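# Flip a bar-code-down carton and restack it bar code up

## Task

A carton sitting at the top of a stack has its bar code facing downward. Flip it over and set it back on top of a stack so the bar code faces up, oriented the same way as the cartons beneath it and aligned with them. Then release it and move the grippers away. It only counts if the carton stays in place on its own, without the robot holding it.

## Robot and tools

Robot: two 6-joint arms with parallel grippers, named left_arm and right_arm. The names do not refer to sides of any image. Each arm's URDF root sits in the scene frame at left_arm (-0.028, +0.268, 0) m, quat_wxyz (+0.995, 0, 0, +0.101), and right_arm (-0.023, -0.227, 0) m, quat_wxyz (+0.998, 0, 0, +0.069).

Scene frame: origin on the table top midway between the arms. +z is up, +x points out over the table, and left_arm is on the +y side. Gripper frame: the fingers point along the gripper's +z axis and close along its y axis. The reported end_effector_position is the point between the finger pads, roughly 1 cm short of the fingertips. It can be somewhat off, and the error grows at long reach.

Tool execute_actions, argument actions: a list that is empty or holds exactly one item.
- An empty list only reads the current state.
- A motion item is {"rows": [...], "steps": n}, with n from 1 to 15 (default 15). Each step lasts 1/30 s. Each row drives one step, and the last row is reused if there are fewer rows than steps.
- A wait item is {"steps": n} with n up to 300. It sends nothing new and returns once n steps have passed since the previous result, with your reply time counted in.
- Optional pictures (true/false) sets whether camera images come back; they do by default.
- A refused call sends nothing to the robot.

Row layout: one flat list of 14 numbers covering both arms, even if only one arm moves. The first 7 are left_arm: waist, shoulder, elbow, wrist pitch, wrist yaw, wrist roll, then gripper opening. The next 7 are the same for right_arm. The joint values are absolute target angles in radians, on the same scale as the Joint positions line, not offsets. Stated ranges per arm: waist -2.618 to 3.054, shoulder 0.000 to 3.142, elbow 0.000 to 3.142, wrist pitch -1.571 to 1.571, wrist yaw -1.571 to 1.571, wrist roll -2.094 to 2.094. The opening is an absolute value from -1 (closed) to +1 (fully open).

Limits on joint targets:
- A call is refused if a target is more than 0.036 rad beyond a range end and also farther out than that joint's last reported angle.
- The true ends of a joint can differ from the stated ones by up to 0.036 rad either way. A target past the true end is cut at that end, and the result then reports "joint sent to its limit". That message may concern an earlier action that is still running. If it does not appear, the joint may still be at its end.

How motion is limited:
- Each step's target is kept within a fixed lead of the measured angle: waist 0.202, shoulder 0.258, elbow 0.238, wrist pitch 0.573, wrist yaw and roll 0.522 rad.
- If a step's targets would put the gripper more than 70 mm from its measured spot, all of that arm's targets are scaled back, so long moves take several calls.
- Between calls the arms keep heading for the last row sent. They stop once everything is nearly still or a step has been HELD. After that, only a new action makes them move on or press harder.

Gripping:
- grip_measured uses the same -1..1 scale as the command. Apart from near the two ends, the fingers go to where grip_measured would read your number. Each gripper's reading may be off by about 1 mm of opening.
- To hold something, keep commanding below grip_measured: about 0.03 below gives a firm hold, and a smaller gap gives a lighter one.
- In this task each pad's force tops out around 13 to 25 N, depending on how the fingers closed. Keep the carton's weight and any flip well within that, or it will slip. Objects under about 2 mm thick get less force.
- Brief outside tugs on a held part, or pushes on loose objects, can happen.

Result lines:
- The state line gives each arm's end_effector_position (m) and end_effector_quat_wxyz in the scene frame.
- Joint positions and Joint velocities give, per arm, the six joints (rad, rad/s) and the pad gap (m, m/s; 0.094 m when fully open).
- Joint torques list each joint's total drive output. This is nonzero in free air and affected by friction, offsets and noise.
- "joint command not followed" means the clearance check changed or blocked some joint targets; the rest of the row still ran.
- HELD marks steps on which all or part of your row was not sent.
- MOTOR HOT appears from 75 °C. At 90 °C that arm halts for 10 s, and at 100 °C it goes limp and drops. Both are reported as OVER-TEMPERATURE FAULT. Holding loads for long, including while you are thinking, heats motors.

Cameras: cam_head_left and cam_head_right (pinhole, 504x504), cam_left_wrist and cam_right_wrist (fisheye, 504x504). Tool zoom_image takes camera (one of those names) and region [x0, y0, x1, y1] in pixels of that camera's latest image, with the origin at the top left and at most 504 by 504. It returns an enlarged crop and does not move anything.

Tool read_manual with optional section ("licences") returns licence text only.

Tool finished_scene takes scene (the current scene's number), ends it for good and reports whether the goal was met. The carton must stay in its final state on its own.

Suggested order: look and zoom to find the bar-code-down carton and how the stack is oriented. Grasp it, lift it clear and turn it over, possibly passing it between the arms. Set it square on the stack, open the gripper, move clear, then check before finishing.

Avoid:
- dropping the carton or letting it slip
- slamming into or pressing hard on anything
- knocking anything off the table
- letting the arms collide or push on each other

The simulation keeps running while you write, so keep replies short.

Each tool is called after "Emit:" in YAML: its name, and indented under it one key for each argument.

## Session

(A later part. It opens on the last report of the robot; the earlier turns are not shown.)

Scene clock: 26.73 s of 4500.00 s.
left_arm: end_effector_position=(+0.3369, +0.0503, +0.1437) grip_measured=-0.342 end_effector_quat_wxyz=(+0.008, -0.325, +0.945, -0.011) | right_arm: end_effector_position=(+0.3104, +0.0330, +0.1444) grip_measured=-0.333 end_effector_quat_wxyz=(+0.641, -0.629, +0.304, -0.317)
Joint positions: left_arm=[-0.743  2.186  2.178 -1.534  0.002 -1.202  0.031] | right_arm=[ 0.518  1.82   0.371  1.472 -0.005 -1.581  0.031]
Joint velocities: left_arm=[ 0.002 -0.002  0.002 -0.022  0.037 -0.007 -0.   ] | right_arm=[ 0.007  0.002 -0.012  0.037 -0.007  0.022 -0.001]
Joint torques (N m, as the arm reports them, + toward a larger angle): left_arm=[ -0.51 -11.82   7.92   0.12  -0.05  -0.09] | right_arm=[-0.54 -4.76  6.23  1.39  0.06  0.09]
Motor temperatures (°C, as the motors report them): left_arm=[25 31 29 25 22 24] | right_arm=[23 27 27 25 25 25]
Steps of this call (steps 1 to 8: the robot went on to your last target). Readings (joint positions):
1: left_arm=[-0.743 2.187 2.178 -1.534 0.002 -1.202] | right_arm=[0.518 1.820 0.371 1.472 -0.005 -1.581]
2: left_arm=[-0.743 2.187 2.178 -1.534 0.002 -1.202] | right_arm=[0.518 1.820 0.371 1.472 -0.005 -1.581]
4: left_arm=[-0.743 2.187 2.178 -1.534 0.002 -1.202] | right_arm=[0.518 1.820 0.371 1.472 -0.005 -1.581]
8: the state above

Release left, raise it (reduce shoulder), then roll.

Emit:
execute_actions:
  actions:
    - {"rows":[[-0.75,2.18,2.2,-1.55,0,-1.21,0.6,0.51,1.84,0.39,1.45,0,-1.57,-0.6]],"steps":10}
  pictures: false

Emit:
execute_actions:
  actions:
    - {"rows":[[-0.75,1.85,2.2,-1.55,0,-1.21,0.6,0.51,1.84,0.39,1.45,0,-1.57,-0.6]],"steps":15}
  pictures: false

Emit:
execute_actions:
  actions:
    - {"rows":[[-0.75,1.85,2.2,-1.55,0,-1.21,0.6,0.51,1.84,0.39,1.45,0,1.57,-0.6]],"steps":15}
  pictures: false

Emit:
execute_actions:
  actions:
    - {"steps":45}

Scene clock: 28.50 s of 4500.00 s.
left_arm: end_effector_position=(+0.3369, +0.0503, +0.1437) grip_measured=+0.597 end_effector_quat_wxyz=(+0.008, -0.325, +0.945, -0.011) | right_arm: end_effector_position=(+0.3104, +0.0331, +0.1399) grip_measured=-0.333 end_effector_quat_wxyz=(+0.636, -0.635, +0.306, -0.314)
Joint positions: left_arm=[-0.743  2.186  2.178 -1.534  0.002 -1.202  0.075] | right_arm=[ 0.518  1.82   0.371  1.455 -0.005 -1.581  0.031]
Joint velocities: left_arm=[ 0.002 -0.012 -0.017  0.022 -0.037  0.022 -0.   ] | right_arm=[ 0.007  0.002  0.002 -0.066  0.022 -0.066  0.001]
Joint torques (N m, as the arm reports them, + toward a larger angle): left_arm=[ -0.55 -11.71   7.84   0.13  -0.06  -0.07] | right_arm=[-0.54 -4.72  6.22  1.59  0.06  0.1 ]
Motor temperatures (°C, as the motors report them): left_arm=[25 32 29 25 22 24] | right_arm=[23 26 27 26 25 25]
Steps of this call (steps 1 to 15: the robot went on to your last target; steps 16 to 43: nothing new was sent; steps 44 to 53: all 10 steps of this action). Readings (joint positions):
44: left_arm=[-0.743 2.186 2.178 -1.534 0.002 -1.202] | right_arm=[0.518 1.820 0.371 1.472 -0.005 -1.581]
45: left_arm=[-0.743 2.186 2.178 -1.534 0.002 -1.202] | right_arm=[0.518 1.820 0.371 1.469 -0.005 -1.581]
47: left_arm=[-0.743 2.186 2.178 -1.534 0.002 -1.202] | right_arm=[0.518 1.820 0.371 1.462 -0.005 -1.581]
51: left_arm=[-0.743 2.186 2.178 -1.534 0.002 -1.202] | right_arm=[0.518 1.820 0.371 1.456 -0.005 -1.581]
53: the state above

Scene clock: 29.00 s of 4500.00 s.
left_arm: end_effector_position=(+0.3077, +0.0677, +0.2989) grip_measured=+0.597 end_effector_quat_wxyz=(+0.137, -0.318, +0.923, -0.165) | right_arm: end_effector_position=(+0.3104, +0.0331, +0.1395) grip_measured=-0.333 end_effector_quat_wxyz=(+0.635, -0.636, +0.307, -0.314)
Joint positions: left_arm=[-0.743  1.814  2.209 -1.533  0.003 -1.204  0.075] | right_arm=[ 0.518  1.82   0.371  1.453 -0.005 -1.581  0.031]
Joint velocities: left_arm=[-0.012  0.281 -0.022  0.022 -0.095 -0.037 -0.001] | right_arm=[-0.017 -0.002  0.007 -0.007  0.081 -0.007 -0.   ]
Joint torques (N m, as the arm reports them, + toward a larger angle): left_arm=[-0.54 -6.14  5.05  0.94 -0.07 -0.06] | right_arm=[-0.54 -4.7   6.25  1.59  0.06  0.11]
Motor temperatures (°C, as the motors report them): left_arm=[25 32 29 25 22 24] | right_arm=[23 26 27 26 25 25]
Steps of this call (steps 1 to 15: all 15 steps of this action). Readings (joint positions):
1: left_arm=[-0.743 2.172 2.174 -1.531 0.003 -1.202] | right_arm=[0.518 1.820 0.371 1.454 -0.005 -1.581]
2: left_arm=[-0.743 2.151 2.169 -1.531 0.003 -1.202] | right_arm=[0.518 1.820 0.371 1.454 -0.005 -1.581]
4: left_arm=[-0.743 2.081 2.168 -1.530 0.003 -1.202] | right_arm=[0.518 1.820 0.371 1.453 -0.005 -1.581]
8: left_arm=[-0.743 1.894 2.175 -1.531 0.003 -1.202] | right_arm=[0.518 1.820 0.371 1.453 -0.005 -1.581]
15: the state above

Scene clock: 29.50 s of 4500.00 s.
left_arm: end_effector_position=(+0.3135, +0.0642, +0.2844) grip_measured=+0.597 end_effector_quat_wxyz=(+0.125, -0.320, +0.927, -0.151) | right_arm: end_effector_position=(+0.3105, +0.0330, +0.1386) grip_measured=-0.332 end_effector_quat_wxyz=(+0.680, -0.264, +0.656, +0.194)
Joint positions: left_arm=[-0.743  1.853  2.209 -1.533  0.003 -1.204  0.075] | right_arm=[ 0.518  1.82   0.371  1.449 -0.004 -0.104  0.031]
Joint velocities: left_arm=[ 0.002 -0.012 -0.007  0.007 -0.007 -0.066 -0.   ] | right_arm=[ 0.007  0.012  0.032 -0.022  0.037  2.806 -0.001]
Joint torques (N m, as the arm reports them, + toward a larger angle): left_arm=[-0.55 -8.31  5.23  0.84 -0.05 -0.07] | right_arm=[-0.56 -4.74  6.17  1.65  0.03 -0.02]
Motor temperatures (°C, as the motors report them): left_arm=[25 32 29 25 22 24] | right_arm=[23 26 27 26 25 25]
Steps of this call (steps 1 to 15: all 15 steps of this action). Readings (joint positions):
1: left_arm=[-0.743 1.823 2.209 -1.533 0.003 -1.204] | right_arm=[0.518 1.820 0.371 1.451 -0.005 -1.498]
2: left_arm=[-0.743 1.832 2.209 -1.533 0.003 -1.204] | right_arm=[0.518 1.820 0.371 1.450 -0.005 -1.399]
4: left_arm=[-0.743 1.847 2.209 -1.533 0.003 -1.204] | right_arm=[0.518 1.820 0.371 1.450 -0.005 -1.202]
8: left_arm=[-0.743 1.853 2.209 -1.533 0.003 -1.204] | right_arm=[0.518 1.820 0.371 1.449 -0.005 -0.805]
15: the state above

Scene clock: 31.00 s of 4500.00 s.
left_arm: end_effector_position=(+0.3135, +0.0642, +0.2844) grip_measured=+0.597 end_effector_quat_wxyz=(+0.125, -0.320, +0.927, -0.151) | right_arm: end_effector_position=(+0.3105, +0.0330, +0.1386) grip_measured=-0.332 end_effector_quat_wxyz=(+0.309, +0.312, +0.634, +0.636)
Joint positions: left_arm=[-0.743  1.853  2.209 -1.533  0.003 -1.204  0.075] | right_arm=[ 0.518  1.82   0.371  1.449 -0.004  1.575  0.031]
Joint velocities: left_arm=[-0.002 -0.012 -0.007 -0.051 -0.081  0.051 -0.002] | right_arm=[-0.012  0.032  0.002  0.007 -0.051  0.037  0.   ]
Joint torques (N m, as the arm reports them, + toward a larger angle): left_arm=[-0.48 -8.3   5.18  0.78 -0.05 -0.05] | right_arm=[-0.55 -4.72  6.21  1.63  0.06 -0.08]
Motor temperatures (°C, as the motors report them): left_arm=[25 32 29 25 22 24] | right_arm=[23 26 27 26 25 25]
Steps of this call (steps 1 to 45: the robot went on to your last target). Readings (joint positions):
1: left_arm=[-0.743 1.853 2.209 -1.533 0.003 -1.204] | right_arm=[0.518 1.820 0.371 1.449 -0.004 -0.003]
2: left_arm=[-0.743 1.853 2.209 -1.533 0.003 -1.204] | right_arm=[0.518 1.820 0.371 1.449 -0.004 0.098]
4: left_arm=[-0.743 1.853 2.209 -1.533 0.003 -1.204] | right_arm=[0.518 1.820 0.371 1.449 -0.004 0.301]
8: left_arm=[-0.743 1.853 2.209 -1.533 0.003 -1.204] | right_arm=[0.518 1.820 0.371 1.449 -0.004 0.710]
45: the state above
All arms were judged still, so your last target was given up. Only a new action makes them travel on or press farther. Fingers that are still opening or closing keep moving.

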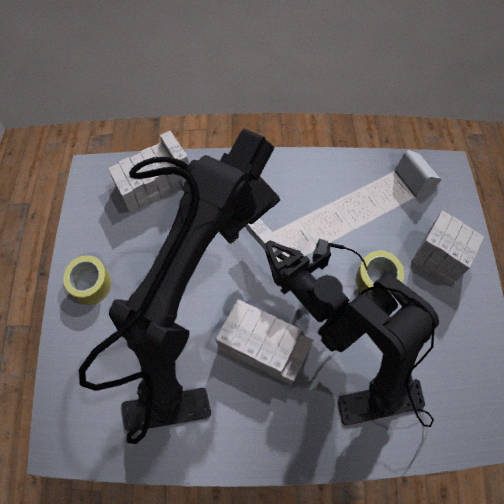

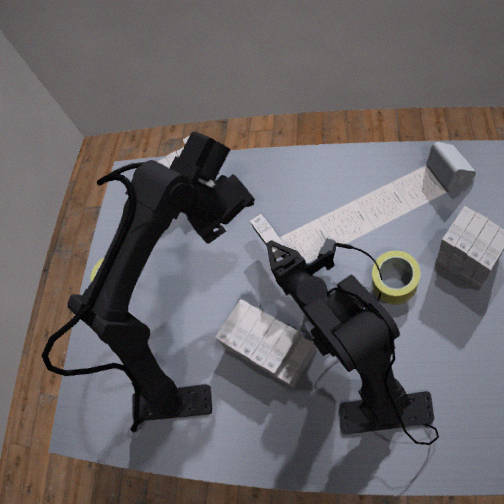

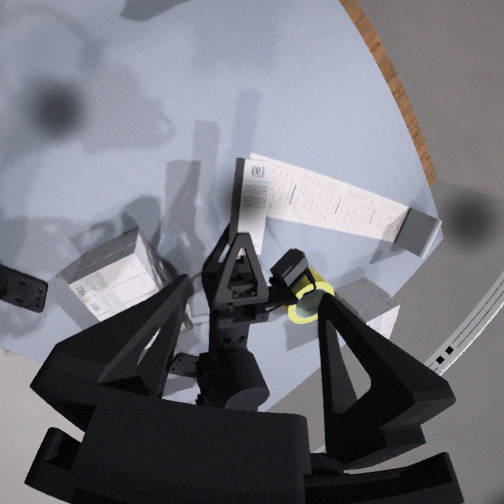

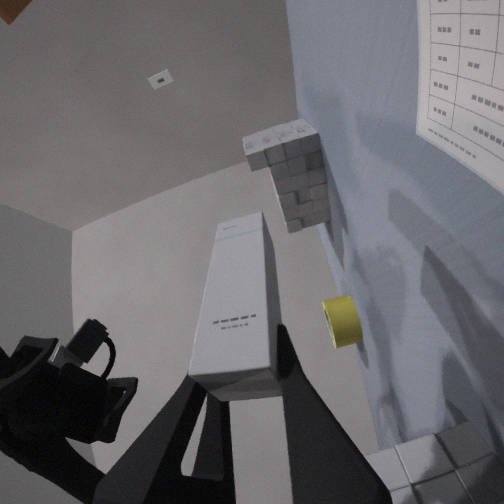

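Emit:
execute_actions:
  actions:
    - {"rows":[[-0.75,1.85,2.2,-1.55,0,1.94,0.6,0.51,1.84,0.39,1.45,0,1.57,-0.6]],"steps":15}
  pictures: false

Emit:
execute_actions:
  actions:
    - {"steps":30}
  pictures: false

Emit:
execute_actions:
  actions:
    - {"rows":[[-0.75,2.09,2.2,-1.55,0,1.94,0.6,0.51,1.84,0.39,1.45,0,1.57,-0.6]],"steps":15}
  pictures: false

Emit:
execute_actions:
  actions:
    - {"steps":20}

Scene clock: 32.97 s of 4500.00 s.
left_arm: end_effector_position=(+0.3132, +0.0644, +0.2843) grip_measured=+0.598 end_effector_quat_wxyz=(+0.193, +0.388, +0.901, -0.027) | right_arm: end_effector_position=(+0.3105, +0.0330, +0.1386) grip_measured=-0.332 end_effector_quat_wxyz=(+0.309, +0.312, +0.634, +0.636)
Joint positions: left_arm=[-0.743  1.853  2.209 -1.534  0.003  0.273  0.075] | right_arm=[ 0.518  1.82   0.371  1.449 -0.004  1.575  0.031]
Joint velocities: left_arm=[-0.007  0.007  0.007  0.022 -0.066  2.806 -0.001] | right_arm=[-0.017  0.002  0.002  0.11  -0.022 -0.007 -0.001]
Joint torques (N m, as the arm reports them, + toward a larger angle): left_arm=[-0.58 -8.39  5.1   0.85 -0.03  0.04] | right_arm=[-0.54 -4.7   6.21  1.63  0.06 -0.07]
Motor temperatures (°C, as the motors report them): left_arm=[25 32 29 25 22 24] | right_arm=[23 26 27 26 25 25]
Steps of this call (steps 1 to 44: nothing new was sent; steps 45 to 59: all 15 steps of this action). Readings (joint positions):
45: left_arm=[-0.743 1.853 2.209 -1.534 0.003 -1.121] | right_arm=[0.518 1.820 0.371 1.449 -0.004 1.575]
46: left_arm=[-0.743 1.853 2.209 -1.534 0.003 -1.021] | right_arm=[0.518 1.820 0.371 1.449 -0.004 1.575]
48: left_arm=[-0.743 1.853 2.209 -1.534 0.003 -0.822] | right_arm=[0.518 1.820 0.371 1.449 -0.004 1.575]
52: left_arm=[-0.743 1.853 2.209 -1.534 0.003 -0.425] | right_arm=[0.518 1.820 0.371 1.449 -0.004 1.575]
59: the state above

Scene clock: 33.97 s of 4500.00 s.
left_arm: end_effector_position=(+0.3132, +0.0644, +0.2843) grip_measured=+0.598 end_effector_quat_wxyz=(+0.151, +0.925, +0.325, +0.124) | right_arm: end_effector_position=(+0.3105, +0.0330, +0.1386) grip_measured=-0.332 end_effector_quat_wxyz=(+0.309, +0.312, +0.634, +0.636)
Joint positions: left_arm=[-0.743  1.853  2.209 -1.534  0.003  1.926  0.075] | right_arm=[ 0.518  1.82   0.371  1.449 -0.004  1.575  0.031]
Joint velocities: left_arm=[-0.017 -0.007  0.007 -0.051 -0.007  0.125 -0.   ] | right_arm=[-0.002  0.002  0.002  0.081 -0.007  0.081  0.001]
Joint torques (N m, as the arm reports them, + toward a larger angle): left_arm=[-0.55 -8.38  5.22  0.89 -0.06  0.06] | right_arm=[-0.54 -4.7   6.23  1.63  0.05 -0.08]
Motor temperatures (°C, as the motors report them): left_arm=[25 32 29 25 22 24] | right_arm=[23 26 27 26 25 25]
Steps of this call (steps 1 to 30: the robot went on to your last target). Readings (joint positions):
1: left_arm=[-0.743 1.853 2.209 -1.534 0.003 0.373] | right_arm=[0.518 1.820 0.371 1.449 -0.004 1.575]
2: left_arm=[-0.743 1.853 2.209 -1.534 0.003 0.473] | right_arm=[0.518 1.820 0.371 1.449 -0.004 1.575]
4: left_arm=[-0.743 1.853 2.209 -1.534 0.003 0.673] | right_arm=[0.518 1.820 0.371 1.449 -0.004 1.575]
8: left_arm=[-0.743 1.853 2.209 -1.534 0.003 1.074] | right_arm=[0.518 1.820 0.371 1.449 -0.004 1.575]
30: the state above

Scene clock: 34.47 s of 4500.00 s.
left_arm: end_effector_position=(+0.3367, +0.0507, +0.1776) grip_measured=+0.598 end_effector_quat_wxyz=(+0.046, +0.943, +0.329, +0.038) | right_arm: end_effector_position=(+0.3105, +0.0330, +0.1386) grip_measured=-0.332 end_effector_quat_wxyz=(+0.309, +0.312, +0.634, +0.636)
Joint positions: left_arm=[-0.743  2.111  2.19  -1.532  0.001  1.931  0.075] | right_arm=[ 0.518  1.82   0.371  1.449 -0.004  1.576  0.031]
Joint velocities: left_arm=[-0.022 -0.232  0.002 -0.037 -0.139  0.007 -0.002] | right_arm=[ 0.002 -0.002 -0.007 -0.037 -0.022 -0.007 -0.001]
Joint torques (N m, as the arm reports them, + toward a larger angle): left_arm=[ -0.48 -11.12   6.88   0.3   -0.03   0.13] | right_arm=[-0.52 -4.7   6.25  1.63  0.07 -0.07]
Motor temperatures (°C, as the motors report them): left_arm=[25 32 29 25 22 24] | right_arm=[23 26 27 27 25 25]
Steps of this call (steps 1 to 15: all 15 steps of this action). Readings (joint positions):
1: left_arm=[-0.743 1.868 2.214 -1.538 0.003 1.927] | right_arm=[0.518 1.820 0.371 1.449 -0.004 1.575]
2: left_arm=[-0.743 1.890 2.221 -1.539 0.003 1.928] | right_arm=[0.518 1.820 0.371 1.449 -0.004 1.575]
4: left_arm=[-0.743 1.962 2.221 -1.538 0.003 1.929] | right_arm=[0.518 1.820 0.371 1.449 -0.004 1.576]
8: left_arm=[-0.743 2.108 2.204 -1.531 0.002 1.930] | right_arm=[0.518 1.820 0.371 1.449 -0.004 1.576]
15: the state above

Scene clock: 35.13 s of 4500.00 s.
left_arm: end_effector_position=(+0.3357, +0.0513, +0.1849) grip_measured=+0.598 end_effector_quat_wxyz=(+0.053, +0.942, +0.328, +0.043) | right_arm: end_effector_position=(+0.3105, +0.0330, +0.1386) grip_measured=-0.332 end_effector_quat_wxyz=(+0.309, +0.312, +0.634, +0.636)
Joint positions: left_arm=[-0.743  2.093  2.19  -1.532  0.001  1.932  0.075] | right_arm=[ 0.518  1.82   0.371  1.449 -0.004  1.576  0.031]
Joint velocities: left_arm=[-0.012 -0.007 -0.002 -0.037 -0.007 -0.066  0.   ] | right_arm=[ 0.007  0.027 -0.007 -0.051  0.022  0.051 -0.   ]
Joint torques (N m, as the arm reports them, + toward a larger angle): left_arm=[ -0.52 -10.8    6.97   0.32  -0.02   0.09] | right_arm=[-0.53 -4.75  6.22  1.63  0.06 -0.08]
Motor temperatures (°C, as the motors report them): left_arm=[25 32 29 25 22 24] | right_arm=[23 26 27 27 25 25]
Steps of this call (steps 1 to 20: the robot went on to your last target). Readings (joint positions):
1: left_arm=[-0.743 2.103 2.190 -1.532 0.001 1.931] | right_arm=[0.518 1.820 0.371 1.449 -0.004 1.576]
2: left_arm=[-0.743 2.098 2.190 -1.532 0.001 1.931] | right_arm=[0.518 1.820 0.371 1.449 -0.004 1.576]
4: left_arm=[-0.743 2.093 2.190 -1.532 0.001 1.931] | right_arm=[0.518 1.820 0.371 1.449 -0.004 1.576]
8: left_arm=[-0.743 2.093 2.190 -1.532 0.001 1.931] | right_arm=[0.518 1.820 0.371 1.449 -0.004 1.576]
20: the state above

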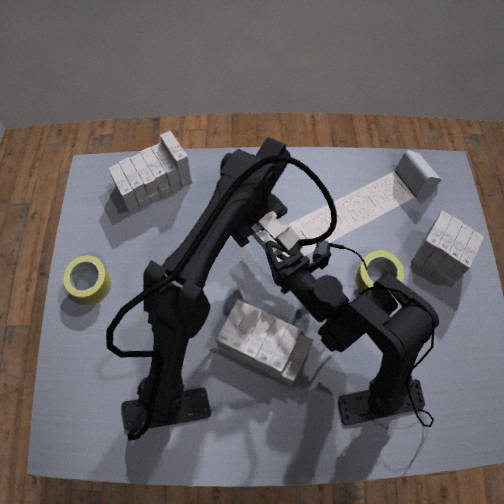

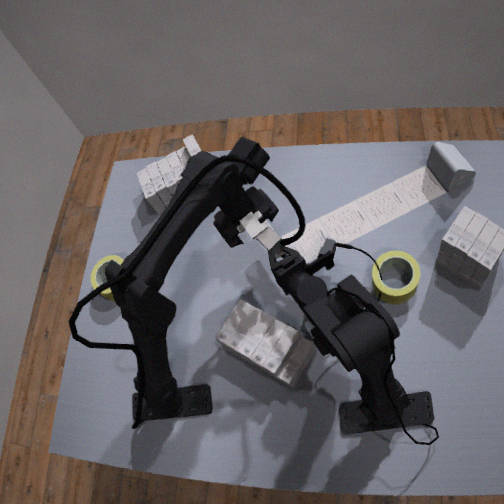

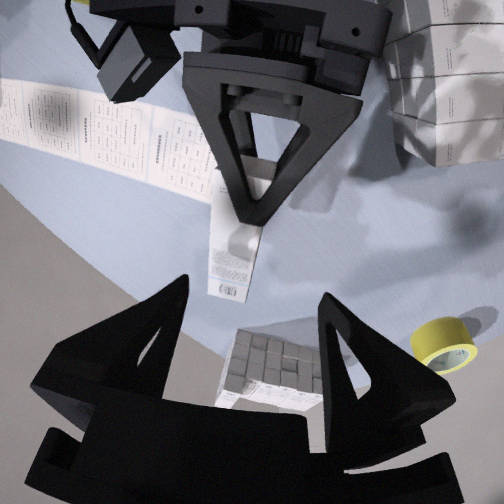

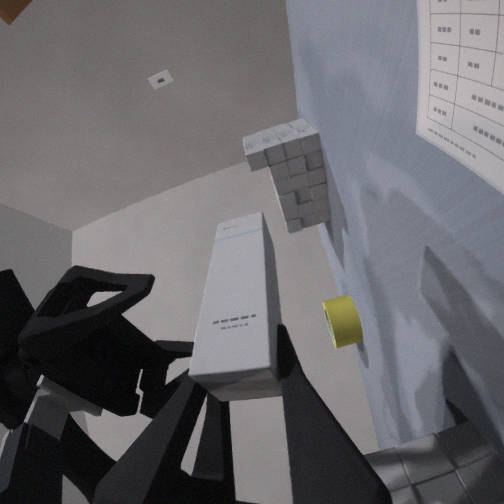

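Emit:
execute_actions:
  actions:
    - {"rows":[[-0.75,2.09,2.2,-1.55,0,1.91,0.6,0.56,1.88,0.44,1.44,0,1.57,-0.6]],"steps":12}
  pictures: false

Emit:
execute_actions:
  actions:
    - {"rows":[[-0.75,2.18,2.2,-1.55,0,1.91,0.6,0.56,1.88,0.44,1.44,0,1.57,-0.6]],"steps":15}
  pictures: false

Emit:
execute_actions:
  actions:
    - {"steps":20}

Scene clock: 40.33 s of 4500.00 s.
left_arm: end_effector_position=(+0.3357, +0.0513, +0.1849) grip_measured=+0.598 end_effector_quat_wxyz=(+0.053, +0.940, +0.333, +0.043) | right_arm: end_effector_position=(+0.3104, +0.0519, +0.1340) grip_measured=-0.332 end_effector_quat_wxyz=(+0.298, +0.303, +0.641, +0.639)
Joint positions: left_arm=[-0.743  2.093  2.19  -1.532  0.001  1.921  0.075] | right_arm=[ 0.555  1.865  0.418  1.442 -0.001  1.576  0.031]
Joint velocities: left_arm=[ 0.002 -0.002 -0.012 -0.066 -0.066  0.007  0.   ] | right_arm=[ 0.007 -0.022 -0.007  0.007 -0.007  0.007 -0.   ]
Joint torques (N m, as the arm reports them, + toward a larger angle): left_arm=[ -0.5  -10.62   6.94   0.35  -0.04  -0.1 ] | right_arm=[ 0.44 -5.5   6.6   1.61  0.01 -0.08]
Motor temperatures (°C, as the motors report them): left_arm=[25 33 29 25 22 24] | right_arm=[23 26 27 27 25 25]
Steps of this call (steps 1 to 15: the robot went on to your last target; steps 16 to 90: nothing new was sent; then 1.80 s passed at rest; steps 91 to 102: all 12 steps of this action). Readings (joint positions):
91: left_arm=[-0.743 2.093 2.190 -1.532 0.001 1.930] | right_arm=[0.523 1.826 0.377 1.449 -0.001 1.576]
92: left_arm=[-0.743 2.093 2.190 -1.532 0.001 1.928] | right_arm=[0.530 1.838 0.391 1.449 0.001 1.576]
94: left_arm=[-0.743 2.093 2.190 -1.532 0.001 1.925] | right_arm=[0.547 1.859 0.413 1.446 0.000 1.576]
98: left_arm=[-0.743 2.093 2.190 -1.532 0.001 1.922] | right_arm=[0.555 1.865 0.418 1.442 -0.001 1.576]
102: the state above

Scene clock: 40.83 s of 4500.00 s.
left_arm: end_effector_position=(+0.3398, +0.0489, +0.1468) grip_measured=+0.598 end_effector_quat_wxyz=(+0.016, +0.942, +0.335, +0.013) | right_arm: end_effector_position=(+0.3104, +0.0519, +0.1340) grip_measured=-0.332 end_effector_quat_wxyz=(+0.298, +0.303, +0.641, +0.639)
Joint positions: left_arm=[-0.743  2.189  2.195 -1.535  0.001  1.92   0.075] | right_arm=[ 0.555  1.865  0.418  1.442 -0.001  1.576  0.031]
Joint velocities: left_arm=[-0.002 -0.002  0.007 -0.125 -0.022 -0.051 -0.   ] | right_arm=[ 0.002 -0.012 -0.012 -0.081  0.037 -0.022  0.   ]
Joint torques (N m, as the arm reports them, + toward a larger angle): left_arm=[ -0.63 -11.81   6.56   0.16  -0.05  -0.13] | right_arm=[ 0.5  -5.5   6.55  1.61  0.01 -0.08]
Motor temperatures (°C, as the motors report them): left_arm=[25 33 29 25 22 24] | right_arm=[23 26 27 27 25 25]
Steps of this call (steps 1 to 15: all 15 steps of this action). Readings (joint positions):
1: left_arm=[-0.743 2.100 2.192 -1.534 0.001 1.921] | right_arm=[0.555 1.865 0.418 1.442 -0.001 1.576]
2: left_arm=[-0.743 2.110 2.195 -1.535 0.001 1.921] | right_arm=[0.555 1.865 0.418 1.442 -0.001 1.576]
4: left_arm=[-0.743 2.140 2.195 -1.535 0.001 1.921] | right_arm=[0.555 1.865 0.418 1.442 -0.001 1.576]
8: left_arm=[-0.743 2.188 2.195 -1.535 0.001 1.920] | right_arm=[0.555 1.865 0.418 1.442 -0.001 1.576]
15: the state above

Scene clock: 41.50 s of 4500.00 s.
left_arm: end_effector_position=(+0.3398, +0.0489, +0.1468) grip_measured=+0.598 end_effector_quat_wxyz=(+0.016, +0.942, +0.335, +0.013) | right_arm: end_effector_position=(+0.3104, +0.0519, +0.1340) grip_measured=-0.332 end_effector_quat_wxyz=(+0.298, +0.303, +0.641, +0.639)
Joint positions: left_arm=[-0.743  2.189  2.195 -1.535  0.001  1.92   0.075] | right_arm=[ 0.555  1.865  0.418  1.442 -0.001  1.576  0.031]
Joint velocities: left_arm=[-0.002 -0.002 -0.012 -0.022 -0.051 -0.007 -0.001] | right_arm=[-0.017  0.022 -0.002 -0.007  0.007  0.022  0.   ]
Joint torques (N m, as the arm reports them, + toward a larger angle): left_arm=[ -0.68 -11.98   6.52   0.18  -0.05  -0.06] | right_arm=[ 0.48 -5.51  6.59  1.61  0.02 -0.08]
Motor temperatures (°C, as the motors report them): left_arm=[25 33 29 25 22 24] | right_arm=[23 26 27 27 25 25]
Steps of this call (steps 1 to 15: the robot went on to your last target; steps 16 to 20: nothing new was sent). Readings (joint positions):
1: left_arm=[-0.743 2.189 2.195 -1.535 0.001 1.920] | right_arm=[0.555 1.865 0.418 1.442 -0.001 1.576]
2: left_arm=[-0.743 2.189 2.195 -1.535 0.001 1.920] | right_arm=[0.555 1.865 0.418 1.442 -0.001 1.576]
4: left_arm=[-0.743 2.189 2.195 -1.535 0.001 1.920] | right_arm=[0.555 1.865 0.418 1.442 -0.001 1.576]
8: left_arm=[-0.743 2.189 2.195 -1.535 0.001 1.920] | right_arm=[0.555 1.865 0.418 1.442 -0.001 1.576]
20: the state above
All arms were judged still, so your last target was given up. Only a new action makes them travel on or press farther. Fingers that are still opening or closing keep moving.

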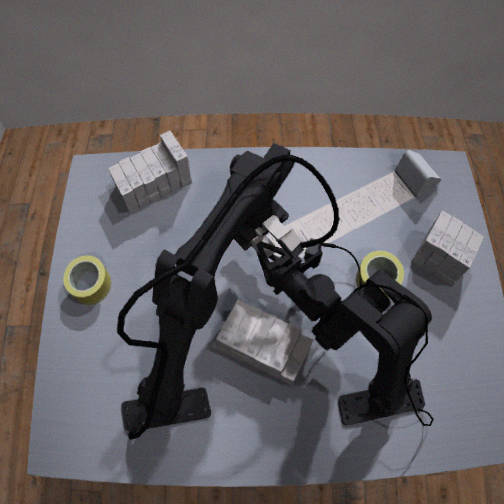

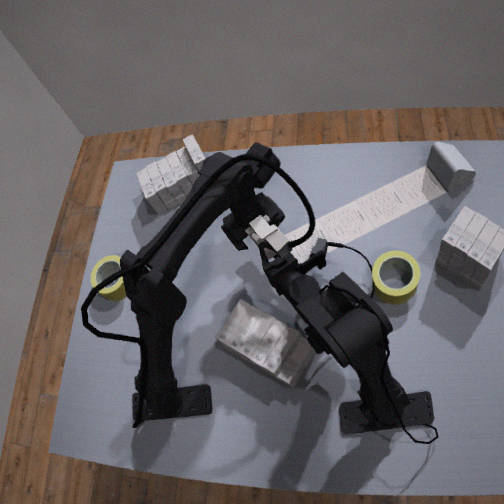

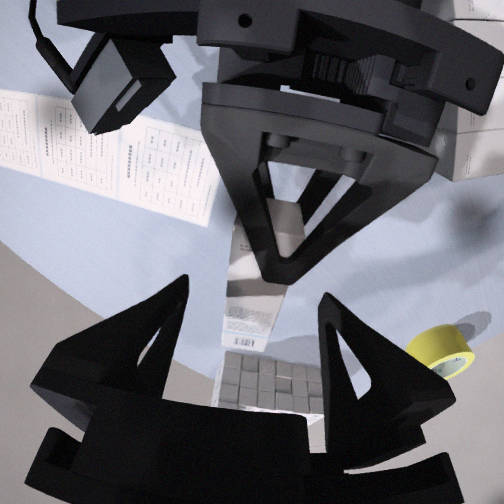

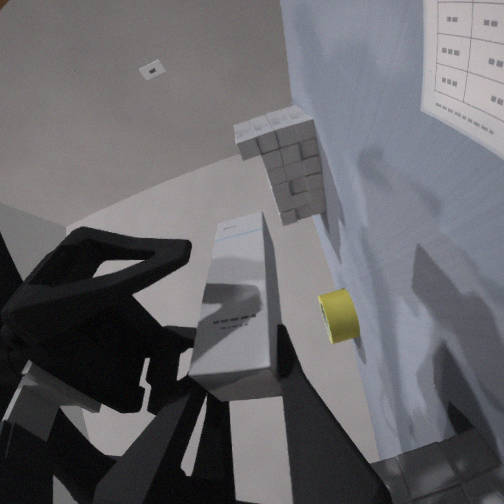

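Lower 1.3 cm more, then close.

Emit:
execute_actions:
  actions:
    - {"rows":[[-0.75,2.215,2.2,-1.55,0,1.91,0.6,0.56,1.88,0.44,1.44,0,1.57,-0.6]],"steps":15}
  pictures: false

Emit:
execute_actions:
  actions:
    - {"rows":[[-0.75,2.215,2.2,-1.55,0,1.91,-0.6,0.56,1.88,0.44,1.44,0,1.57,-0.6]],"steps":15}
  pictures: false

Emit:
execute_actions:
  actions:
    - {"steps":8}
  pictures: false

Scene clock: 49.20 s of 4500.00 s.
left_arm: end_effector_position=(+0.3402, +0.0486, +0.1398) grip_measured=+0.598 end_effector_quat_wxyz=(+0.010, +0.942, +0.335, +0.008) | right_arm: end_effector_position=(+0.3104, +0.0519, +0.1340) grip_measured=-0.332 end_effector_quat_wxyz=(+0.298, +0.303, +0.641, +0.639)
Joint positions: left_arm=[-0.743  2.207  2.195 -1.535  0.001  1.92   0.075] | right_arm=[ 0.555  1.865  0.418  1.442 -0.001  1.576  0.031]
Joint velocities: left_arm=[-0.017  0.007 -0.012 -0.022  0.022 -0.066 -0.   ] | right_arm=[ 0.002 -0.007 -0.017  0.037 -0.051 -0.022  0.001]
Joint torques (N m, as the arm reports them, + toward a larger angle): left_arm=[ -0.5  -10.89   6.6    0.16  -0.04  -0.11] | right_arm=[ 0.47 -5.52  6.57  1.62  0.02 -0.08]
Motor temperatures (°C, as the motors report them): left_arm=[25 35 29 25 22 24] | right_arm=[23 26 27 28 25 25]
Steps of this call (steps 1 to 90: nothing new was sent; then 4.20 s passed at rest; steps 91 to 105: all 15 steps of this action). Readings (joint positions):
91: left_arm=[-0.743 2.191 2.195 -1.535 0.001 1.920] | right_arm=[0.555 1.865 0.418 1.442 -0.001 1.576]
92: left_arm=[-0.743 2.192 2.195 -1.535 0.001 1.920] | right_arm=[0.555 1.865 0.418 1.442 -0.001 1.576]
94: left_arm=[-0.743 2.198 2.195 -1.535 0.001 1.920] | right_arm=[0.555 1.865 0.418 1.442 -0.001 1.576]
98: left_arm=[-0.743 2.206 2.195 -1.535 0.001 1.920] | right_arm=[0.555 1.865 0.418 1.442 -0.001 1.576]
105: the state above

Scene clock: 49.70 s of 4500.00 s.
left_arm: end_effector_position=(+0.3402, +0.0487, +0.1398) grip_measured=-0.359 end_effector_quat_wxyz=(+0.010, +0.942, +0.335, +0.008) | right_arm: end_effector_position=(+0.3103, +0.0520, +0.1337) grip_measured=-0.332 end_effector_quat_wxyz=(+0.297, +0.303, +0.642, +0.639)
Joint positions: left_arm=[-0.743  2.207  2.195 -1.535  0.     1.919  0.03 ] | right_arm=[ 0.555  1.865  0.418  1.44  -0.001  1.576  0.031]
Joint velocities: left_arm=[ 0.002  0.007 -0.002  0.007  0.095 -0.022  0.   ] | right_arm=[-0.022 -0.002 -0.002 -0.051  0.022 -0.037  0.   ]
Joint torques (N m, as the arm reports them, + toward a larger angle): left_arm=[ -0.55 -10.81   6.54   0.1   -0.02  -0.06] | right_arm=[ 0.49 -5.48  6.56  1.62  0.03 -0.07]
Motor temperatures (°C, as the motors report them): left_arm=[25 35 29 25 22 24] | right_arm=[23 26 27 28 25 25]
Steps of this call (steps 1 to 15: all 15 steps of this action). Readings (joint positions):
1: left_arm=[-0.743 2.207 2.195 -1.535 0.001 1.920] | right_arm=[0.555 1.865 0.418 1.442 -0.001 1.576]
2: left_arm=[-0.743 2.207 2.195 -1.535 0.001 1.919] | right_arm=[0.555 1.865 0.418 1.442 -0.001 1.576]
4: left_arm=[-0.743 2.207 2.195 -1.535 0.001 1.919] | right_arm=[0.555 1.865 0.418 1.442 -0.001 1.576]
8: left_arm=[-0.743 2.207 2.195 -1.535 0.000 1.919] | right_arm=[0.555 1.865 0.418 1.440 -0.001 1.576]
15: the state above

Scene clock: 49.97 s of 4500.00 s.
left_arm: end_effector_position=(+0.3402, +0.0487, +0.1398) grip_measured=-0.359 end_effector_quat_wxyz=(+0.010, +0.942, +0.335, +0.008) | right_arm: end_effector_position=(+0.3103, +0.0520, +0.1337) grip_measured=-0.332 end_effector_quat_wxyz=(+0.297, +0.303, +0.642, +0.639)
Joint positions: left_arm=[-0.743  2.207  2.195 -1.535  0.     1.919  0.03 ] | right_arm=[ 0.555  1.865  0.418  1.44  -0.001  1.576  0.031]
Joint velocities: left_arm=[ 0.002 -0.017 -0.007 -0.051 -0.007  0.037 -0.001] | right_arm=[ 0.002 -0.017 -0.007 -0.007 -0.007  0.081 -0.001]
Joint torques (N m, as the arm reports them, + toward a larger angle): left_arm=[ -0.43 -10.86   6.45   0.14  -0.01  -0.06] | right_arm=[ 0.46 -5.52  6.57  1.63  0.04 -0.07]
Motor temperatures (°C, as the motors report them): left_arm=[25 35 29 25 22 24] | right_arm=[23 26 27 28 25 25]
Steps of this call (steps 1 to 8: the robot went on to your last target). Readings (joint positions):
1: left_arm=[-0.743 2.207 2.195 -1.535 0.000 1.919] | right_arm=[0.555 1.865 0.418 1.440 -0.001 1.576]
2: left_arm=[-0.743 2.207 2.195 -1.535 0.000 1.919] | right_arm=[0.555 1.865 0.418 1.440 -0.001 1.576]
4: left_arm=[-0.743 2.207 2.195 -1.535 0.000 1.919] | right_arm=[0.555 1.865 0.418 1.440 -0.001 1.576]
8: the state above

Emit:
execute_actions:
  actions:
    - {"rows":[[-0.75,2.215,2.2,-1.55,0,1.91,-0.6,0.56,1.88,0.44,1.44,0,1.57,0.1]],"steps":10}
  pictures: false

Emit:
execute_actions:
  actions:
    - {"rows":[[-0.75,2.215,2.2,-1.55,0,1.91,-0.6,0.56,1.55,0.126,1.43,0,1.57,0.1]],"steps":15}
  pictures: false

Emit:
execute_actions:
  actions:
    - {"rows":[[-0.95,1.52,1.53,-1.55,0,-0.2,-0.6,-0.2,1.55,0.126,1.43,0,1.57,0.1]],"steps":15}
  pictures: false

Emit:
execute_actions:
  actions:
    - {"steps":25}
  pictures: false

Emit:
execute_actions:
  actions:
    - {"rows":[[-0.95,1.485,1.25,-1.32,0,-0.2,-0.6,-0.2,1.55,0.126,1.43,0,1.57,0.1]],"steps":15}
  pictures: false

Emit:
execute_actions:
  actions:
    - {"steps":20}

Scene clock: 52.37 s of 4500.00 s.
left_arm: end_effector_position=(+0.3403, +0.0488, +0.1398) grip_measured=-0.359 end_effector_quat_wxyz=(+0.009, +0.942, +0.335, +0.008) | right_arm: end_effector_position=(+0.3103, +0.0520, +0.1338) grip_measured=+0.098 end_effector_quat_wxyz=(+0.297, +0.303, +0.642, +0.639)
Joint positions: left_arm=[-0.743  2.207  2.195 -1.535 -0.     1.919  0.03 ] | right_arm=[ 0.555  1.865  0.418  1.441 -0.001  1.576  0.052]
Joint velocities: left_arm=[-0.002  0.002  0.012 -0.022  0.022 -0.037 -0.   ] | right_arm=[-0.002 -0.007  0.002  0.007 -0.037 -0.051 -0.   ]
Joint torques (N m, as the arm reports them, + toward a larger angle): left_arm=[ -0.39 -10.75   6.52   0.15   0.    -0.11] | right_arm=[ 0.52 -5.47  6.56  1.6   0.02 -0.08]
Motor temperatures (°C, as the motors report them): left_arm=[25 35 29 25 22 24] | right_arm=[23 26 27 28 25 25]
Steps of this call (steps 1 to 15: the robot went on to your last target; steps 16 to 62: nothing new was sent; steps 63 to 72: all 10 steps of this action). Readings (joint positions):
63: left_arm=[-0.743 2.207 2.195 -1.535 0.000 1.919] | right_arm=[0.555 1.865 0.418 1.440 -0.001 1.576]
64: left_arm=[-0.743 2.207 2.195 -1.535 0.000 1.919] | right_arm=[0.555 1.865 0.418 1.440 -0.001 1.576]
66: left_arm=[-0.743 2.207 2.195 -1.535 0.000 1.919] | right_arm=[0.555 1.865 0.418 1.441 -0.001 1.576]
70: left_arm=[-0.743 2.207 2.195 -1.535 -0.000 1.919] | right_arm=[0.555 1.865 0.418 1.441 -0.001 1.576]
72: the state above

Scene clock: 52.87 s of 4500.00 s.
left_arm: end_effector_position=(+0.3403, +0.0489, +0.1398) grip_measured=-0.359 end_effector_quat_wxyz=(+0.009, +0.942, +0.335, +0.008) | right_arm: end_effector_position=(+0.2525, +0.0041, +0.1538) grip_measured=+0.098 end_effector_quat_wxyz=(+0.301, +0.299, +0.633, +0.647)
Joint positions: left_arm=[-0.743  2.207  2.195 -1.535 -0.001  1.919  0.03 ] | right_arm=[ 0.555  1.556  0.132  1.443 -0.002  1.577  0.052]
Joint velocities: left_arm=[-0.012  0.002  0.002  0.022  0.007 -0.022  0.001] | right_arm=[-0.022 -0.012 -0.007 -0.066  0.007  0.037 -0.   ]
Joint torques (N m, as the arm reports them, + toward a larger angle): left_arm=[ -0.52 -10.7    6.53   0.1   -0.02  -0.07] | right_arm=[ 0.53 -4.17  4.05  1.48  0.03 -0.09]
Motor temperatures (°C, as the motors report them): left_arm=[25 35 29 25 22 24] | right_arm=[23 26 27 28 25 25]
Steps of this call (steps 1 to 15: all 15 steps of this action). Readings (joint positions):
1: left_arm=[-0.743 2.207 2.195 -1.535 -0.001 1.919] | right_arm=[0.555 1.830 0.385 1.429 -0.002 1.577]
2: left_arm=[-0.743 2.207 2.195 -1.535 -0.001 1.919] | right_arm=[0.555 1.756 0.311 1.420 -0.003 1.577]
4: left_arm=[-0.743 2.207 2.195 -1.535 -0.001 1.919] | right_arm=[0.555 1.608 0.177 1.431 -0.002 1.577]
8: left_arm=[-0.743 2.207 2.195 -1.535 -0.001 1.919] | right_arm=[0.555 1.556 0.132 1.443 -0.002 1.577]
15: the state above

Scene clock: 53.37 s of 4500.00 s.
left_arm: end_effector_position=(+0.1597, +0.0919, +0.2113) grip_measured=-0.359 end_effector_quat_wxyz=(+0.039, +0.632, +0.774, -0.004) | right_arm: end_effector_position=(+0.3356, -0.2503, +0.1537) grip_measured=+0.098 end_effector_quat_wxyz=(+0.521, +0.515, +0.475, +0.488)
Joint positions: left_arm=[-0.96   1.488  1.559 -1.565  0.002  0.614  0.03 ] | right_arm=[-0.201  1.556  0.132  1.443  0.011  1.578  0.052]
Joint velocities: left_arm=[-0.002  0.168  0.017  0.125 -0.051 -2.85  -0.   ] | right_arm=[-0.002  0.007  0.007  0.022  0.007 -0.022  0.   ]
Joint torques (N m, as the arm reports them, + toward a larger angle): left_arm=[ 0.92 -3.14  3.86  0.61 -0.06 -0.01] | right_arm=[ 0.27 -4.1   4.04  1.5  -0.04 -0.09]
Motor temperatures (°C, as the motors report them): left_arm=[25 35 29 25 22 24] | right_arm=[23 26 27 28 25 25]
Steps of this call (steps 1 to 15: all 15 steps of this action). Readings (joint positions):
1: left_arm=[-0.752 2.182 2.158 -1.514 -0.006 1.864] | right_arm=[0.523 1.556 0.132 1.443 -0.021 1.578]
2: left_arm=[-0.770 2.143 2.097 -1.503 -0.013 1.798] | right_arm=[0.457 1.556 0.132 1.443 -0.025 1.578]
4: left_arm=[-0.832 2.041 1.970 -1.502 -0.015 1.658] | right_arm=[0.306 1.556 0.132 1.443 -0.019 1.578]
8: left_arm=[-0.963 1.747 1.671 -1.501 -0.003 1.307] | right_arm=[-0.001 1.556 0.132 1.443 -0.009 1.578]
15: the state above

Scene clock: 54.20 s of 4500.00 s.
left_arm: end_effector_position=(+0.1605, +0.0911, +0.1998) grip_measured=-0.359 end_effector_quat_wxyz=(+0.015, +0.281, +0.960, -0.009) | right_arm: end_effector_position=(+0.3356, -0.2495, +0.1537) grip_measured=+0.098 end_effector_quat_wxyz=(+0.520, +0.514, +0.476, +0.489)
Joint positions: left_arm=[-0.96   1.519  1.543 -1.56   0.002 -0.187  0.03 ] | right_arm=[-0.201  1.556  0.132  1.443  0.007  1.578  0.052]
Joint velocities: left_arm=[ 0.007  0.007 -0.007  0.051 -0.095 -0.066 -0.   ] | right_arm=[-0.002 -0.007  0.012  0.007 -0.022 -0.066  0.001]
Joint torques (N m, as the arm reports them, + toward a larger angle): left_arm=[ 0.78 -5.14  5.2   0.41 -0.05 -0.08] | right_arm=[ 0.2  -4.11  4.05  1.51 -0.06 -0.1 ]
Motor temperatures (°C, as the motors report them): left_arm=[25 35 29 25 22 24] | right_arm=[23 26 27 29 25 25]
Steps of this call (steps 1 to 25: the robot went on to your last target). Readings (joint positions):
1: left_arm=[-0.960 1.495 1.559 -1.564 0.002 0.514] | right_arm=[-0.201 1.556 0.132 1.443 0.011 1.578]
2: left_arm=[-0.960 1.502 1.558 -1.563 0.002 0.414] | right_arm=[-0.201 1.556 0.132 1.443 0.010 1.578]
4: left_arm=[-0.960 1.513 1.550 -1.560 0.002 0.216] | right_arm=[-0.201 1.556 0.132 1.443 0.009 1.578]
8: left_arm=[-0.960 1.519 1.543 -1.560 0.002 -0.026] | right_arm=[-0.201 1.556 0.132 1.443 0.007 1.578]
25: the state above

Scene clock: 54.70 s of 4500.00 s.
left_arm: end_effector_position=(+0.1520, +0.0991, +0.1297) grip_measured=-0.359 end_effector_quat_wxyz=(-0.012, +0.279, +0.960, +0.005) | right_arm: end_effector_position=(+0.3356, -0.2495, +0.1537) grip_measured=+0.098 end_effector_quat_wxyz=(+0.520, +0.514, +0.476, +0.489)
Joint positions: left_arm=[-0.96   1.499  1.244 -1.341  0.002 -0.19   0.03 ] | right_arm=[-0.201  1.556  0.132  1.443  0.007  1.578  0.052]
Joint velocities: left_arm=[-0.012  0.002 -0.007  0.095  0.081  0.037 -0.001] | right_arm=[ 0.002  0.007 -0.022  0.051 -0.051 -0.037  0.001]
Joint torques (N m, as the arm reports them, + toward a larger angle): left_arm=[ 0.66 -6.29  6.76  0.32 -0.05 -0.12] | right_arm=[ 0.17 -4.13  4.03  1.51 -0.06 -0.1 ]
Motor temperatures (°C, as the motors report them): left_arm=[25 35 29 25 22 24] | right_arm=[23 26 27 29 25 25]
Steps of this call (steps 1 to 15: all 15 steps of this action). Readings (joint positions):
1: left_arm=[-0.960 1.506 1.503 -1.515 0.002 -0.187] | right_arm=[-0.201 1.556 0.132 1.443 0.007 1.578]
2: left_arm=[-0.960 1.485 1.435 -1.460 0.002 -0.188] | right_arm=[-0.201 1.556 0.132 1.443 0.007 1.578]
4: left_arm=[-0.960 1.479 1.316 -1.417 0.002 -0.189] | right_arm=[-0.201 1.556 0.132 1.443 0.007 1.578]
8: left_arm=[-0.960 1.502 1.244 -1.383 0.002 -0.190] | right_arm=[-0.201 1.556 0.132 1.443 0.007 1.578]
15: the state above

Scene clock: 55.37 s of 4500.00 s.
left_arm: end_effector_position=(+0.1535, +0.0977, +0.1297) grip_measured=-0.359 end_effector_quat_wxyz=(-0.009, +0.279, +0.960, +0.003) | right_arm: end_effector_position=(+0.3356, -0.2495, +0.1537) grip_measured=+0.098 end_effector_quat_wxyz=(+0.520, +0.514, +0.476, +0.489)
Joint positions: left_arm=[-0.96   1.499  1.244 -1.333  0.002 -0.19   0.03 ] | right_arm=[-0.201  1.556  0.132  1.443  0.007  1.578  0.052]
Joint velocities: left_arm=[ 0.002  0.022 -0.012 -0.007 -0.037 -0.007 -0.   ] | right_arm=[-0.022 -0.002 -0.027 -0.022 -0.037 -0.037  0.   ]
Joint torques (N m, as the arm reports them, + toward a larger angle): left_arm=[ 0.68 -6.35  6.92  0.38 -0.05 -0.05] | right_arm=[ 0.19 -4.1   4.05  1.5  -0.06 -0.1 ]
Motor temperatures (°C, as the motors report them): left_arm=[25 35 29 25 22 24] | right_arm=[23 26 27 29 25 25]
Steps of this call (steps 1 to 15: the robot went on to your last target; steps 16 to 20: nothing new was sent). Readings (joint positions):
1: left_arm=[-0.960 1.499 1.244 -1.340 0.002 -0.190] | right_arm=[-0.201 1.556 0.132 1.443 0.007 1.578]
2: left_arm=[-0.960 1.499 1.244 -1.338 0.002 -0.190] | right_arm=[-0.201 1.556 0.132 1.443 0.007 1.578]
4: left_arm=[-0.960 1.499 1.244 -1.336 0.002 -0.190] | right_arm=[-0.201 1.556 0.132 1.443 0.007 1.578]
8: left_arm=[-0.960 1.499 1.244 -1.335 0.002 -0.190] | right_arm=[-0.201 1.556 0.132 1.443 0.007 1.578]
20: the state above
All arms were judged still, so your last target was given up. Only a new action makes them travel on or press farther. Fingers that are still opening or closing keep moving.

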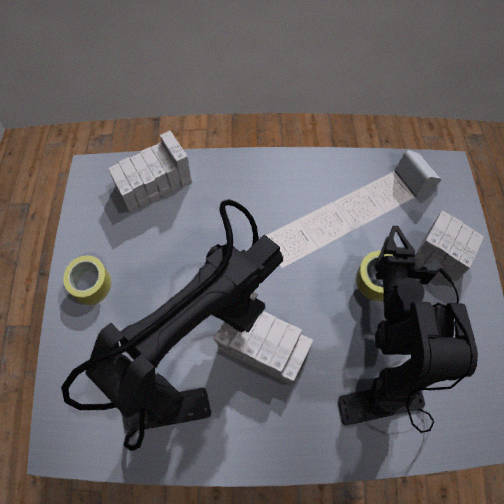

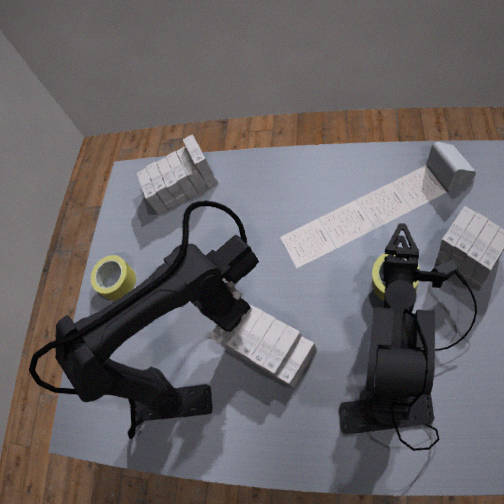

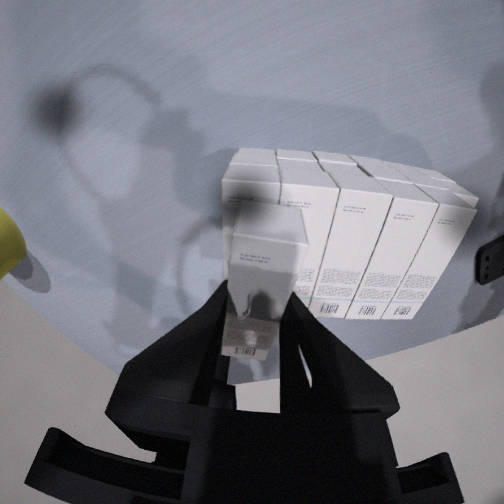

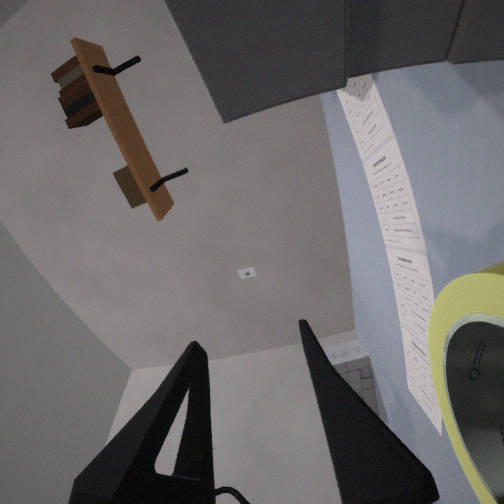

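Emit:
execute_actions:
  actions:
    - {"rows":[[-0.932,1.49,1.25,-1.31,0,-0.2,-0.6,-0.2,1.55,0.126,1.43,0,1.57,0.1]],"steps":10}
  pictures: false

Emit:
execute_actions:
  actions:
    - {"rows":[[-0.932,1.49,1.2,-1.265,0,-0.2,-0.6,-0.2,1.55,0.126,1.43,0,1.57,0.1]],"steps":15}
  pictures: false

Emit:
execute_actions:
  actions:
    - {"steps":15}

Scene clock: 56.77 s of 4500.00 s.
left_arm: end_effector_position=(+0.1582, +0.0996, +0.1297) grip_measured=-0.359 end_effector_quat_wxyz=(-0.005, +0.270, +0.963, +0.001) | right_arm: end_effector_position=(+0.3356, -0.2495, +0.1537) grip_measured=+0.098 end_effector_quat_wxyz=(+0.520, +0.514, +0.476, +0.489)
Joint positions: left_arm=[-0.941  1.499  1.244 -1.324  0.002 -0.191  0.03 ] | right_arm=[-0.201  1.556  0.132  1.443  0.007  1.578  0.052]
Joint velocities: left_arm=[ 0.007  0.007 -0.007 -0.037 -0.037 -0.022 -0.001] | right_arm=[-0.007  0.002  0.007  0.022  0.022 -0.066 -0.   ]
Joint torques (N m, as the arm reports them, + toward a larger angle): left_arm=[ 0.69 -6.05  6.77  0.38 -0.06 -0.05] | right_arm=[ 0.17 -4.1   4.03  1.5  -0.05 -0.1 ]
Motor temperatures (°C, as the motors report them): left_arm=[25 34 29 25 22 24] | right_arm=[23 26 27 29 25 25]
Steps of this call (steps 1 to 32: nothing new was sent; steps 33 to 42: all 10 steps of this action). Readings (joint positions):
33: left_arm=[-0.957 1.499 1.244 -1.333 0.002 -0.190] | right_arm=[-0.201 1.556 0.132 1.443 0.007 1.578]
34: left_arm=[-0.953 1.499 1.244 -1.331 0.002 -0.190] | right_arm=[-0.201 1.556 0.132 1.443 0.007 1.578]
36: left_arm=[-0.944 1.499 1.244 -1.328 0.002 -0.191] | right_arm=[-0.201 1.556 0.132 1.443 0.007 1.578]
40: left_arm=[-0.941 1.499 1.244 -1.325 0.002 -0.191] | right_arm=[-0.201 1.556 0.132 1.443 0.007 1.578]
42: the state above

Scene clock: 57.27 s of 4500.00 s.
left_arm: end_effector_position=(+0.1600, +0.0980, +0.1244) grip_measured=-0.359 end_effector_quat_wxyz=(+0.000, +0.270, +0.963, -0.001) | right_arm: end_effector_position=(+0.3356, -0.2495, +0.1537) grip_measured=+0.098 end_effector_quat_wxyz=(+0.520, +0.514, +0.476, +0.489)
Joint positions: left_arm=[-0.941  1.499  1.223 -1.293  0.002 -0.191  0.03 ] | right_arm=[-0.201  1.556  0.132  1.443  0.007  1.578  0.052]
Joint velocities: left_arm=[-0.017 -0.027 -0.002 -0.007 -0.007  0.051  0.001] | right_arm=[-0.017 -0.007 -0.002  0.007 -0.081 -0.007  0.   ]
Joint torques (N m, as the arm reports them, + toward a larger angle): left_arm=[ 0.65 -5.93  4.48  0.57 -0.02 -0.06] | right_arm=[ 0.14 -4.09  4.06  1.5  -0.06 -0.09]
Motor temperatures (°C, as the motors report them): left_arm=[25 34 29 25 22 24] | right_arm=[23 26 27 29 25 25]
Steps of this call (steps 1 to 15: all 15 steps of this action). Readings (joint positions):
1: left_arm=[-0.941 1.499 1.240 -1.317 0.002 -0.191] | right_arm=[-0.201 1.556 0.132 1.443 0.007 1.578]
2: left_arm=[-0.941 1.499 1.233 -1.308 0.002 -0.191] | right_arm=[-0.201 1.556 0.132 1.443 0.007 1.578]
4: left_arm=[-0.941 1.499 1.223 -1.296 0.002 -0.191] | right_arm=[-0.201 1.556 0.132 1.443 0.007 1.578]
8: left_arm=[-0.941 1.499 1.223 -1.293 0.002 -0.191] | right_arm=[-0.201 1.556 0.132 1.443 0.007 1.578]
15: the state above

Scene clock: 57.77 s of 4500.00 s.
left_arm: end_effector_position=(+0.1600, +0.0980, +0.1244) grip_measured=-0.359 end_effector_quat_wxyz=(+0.000, +0.270, +0.963, -0.001) | right_arm: end_effector_position=(+0.3356, -0.2495, +0.1537) grip_measured=+0.098 end_effector_quat_wxyz=(+0.520, +0.514, +0.476, +0.489)
Joint positions: left_arm=[-0.941  1.499  1.223 -1.293  0.002 -0.191  0.03 ] | right_arm=[-0.201  1.556  0.132  1.443  0.007  1.578  0.052]
Joint velocities: left_arm=[-0.017 -0.012 -0.012  0.007 -0.007  0.066  0.001] | right_arm=[ 0.007  0.007  0.012 -0.007  0.051  0.051  0.   ]
Joint torques (N m, as the arm reports them, + toward a larger angle): left_arm=[ 0.83 -6.02  4.67  0.59 -0.08 -0.06] | right_arm=[ 0.18 -4.11  4.05  1.5  -0.06 -0.1 ]
Motor temperatures (°C, as the motors report them): left_arm=[25 34 29 25 22 24] | right_arm=[23 26 27 29 25 25]
Steps of this call (steps 1 to 15: the robot went on to your last target). Readings (joint positions):
1: left_arm=[-0.941 1.499 1.223 -1.293 0.002 -0.191] | right_arm=[-0.201 1.556 0.132 1.443 0.007 1.578]
2: left_arm=[-0.941 1.499 1.223 -1.293 0.002 -0.191] | right_arm=[-0.201 1.556 0.132 1.443 0.007 1.578]
4: left_arm=[-0.941 1.499 1.223 -1.293 0.002 -0.191] | right_arm=[-0.201 1.556 0.132 1.443 0.007 1.578]
8: left_arm=[-0.941 1.499 1.223 -1.293 0.002 -0.191] | right_arm=[-0.201 1.556 0.132 1.443 0.007 1.578]
15: the state above
All arms were judged still, so your last target was given up. Only a new action makes them travel on or press farther. Fingers that are still opening or closing keep moving.

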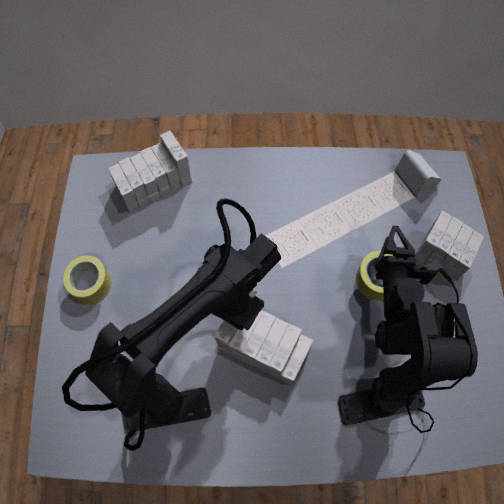

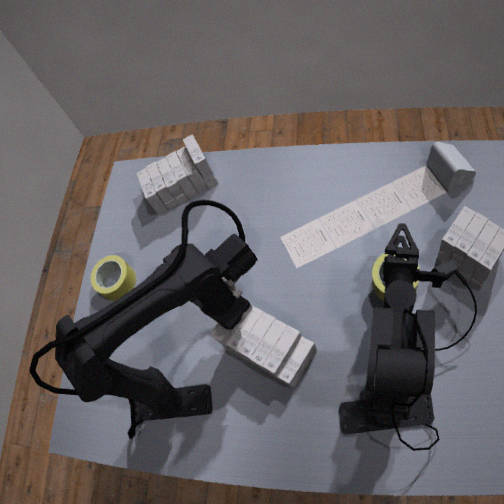

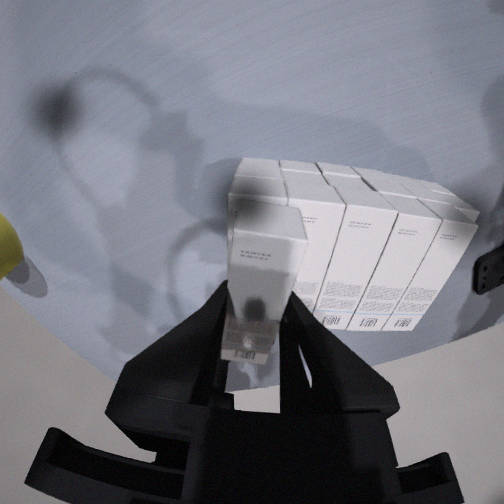

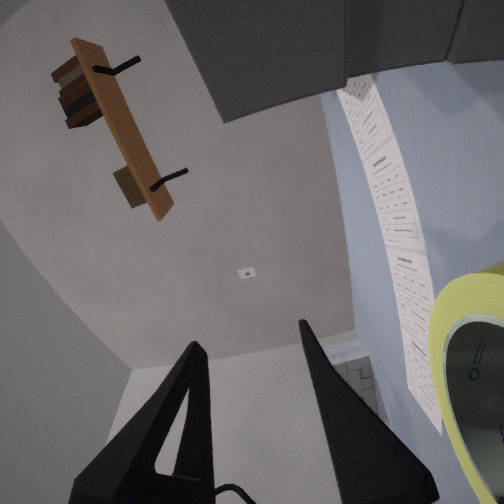

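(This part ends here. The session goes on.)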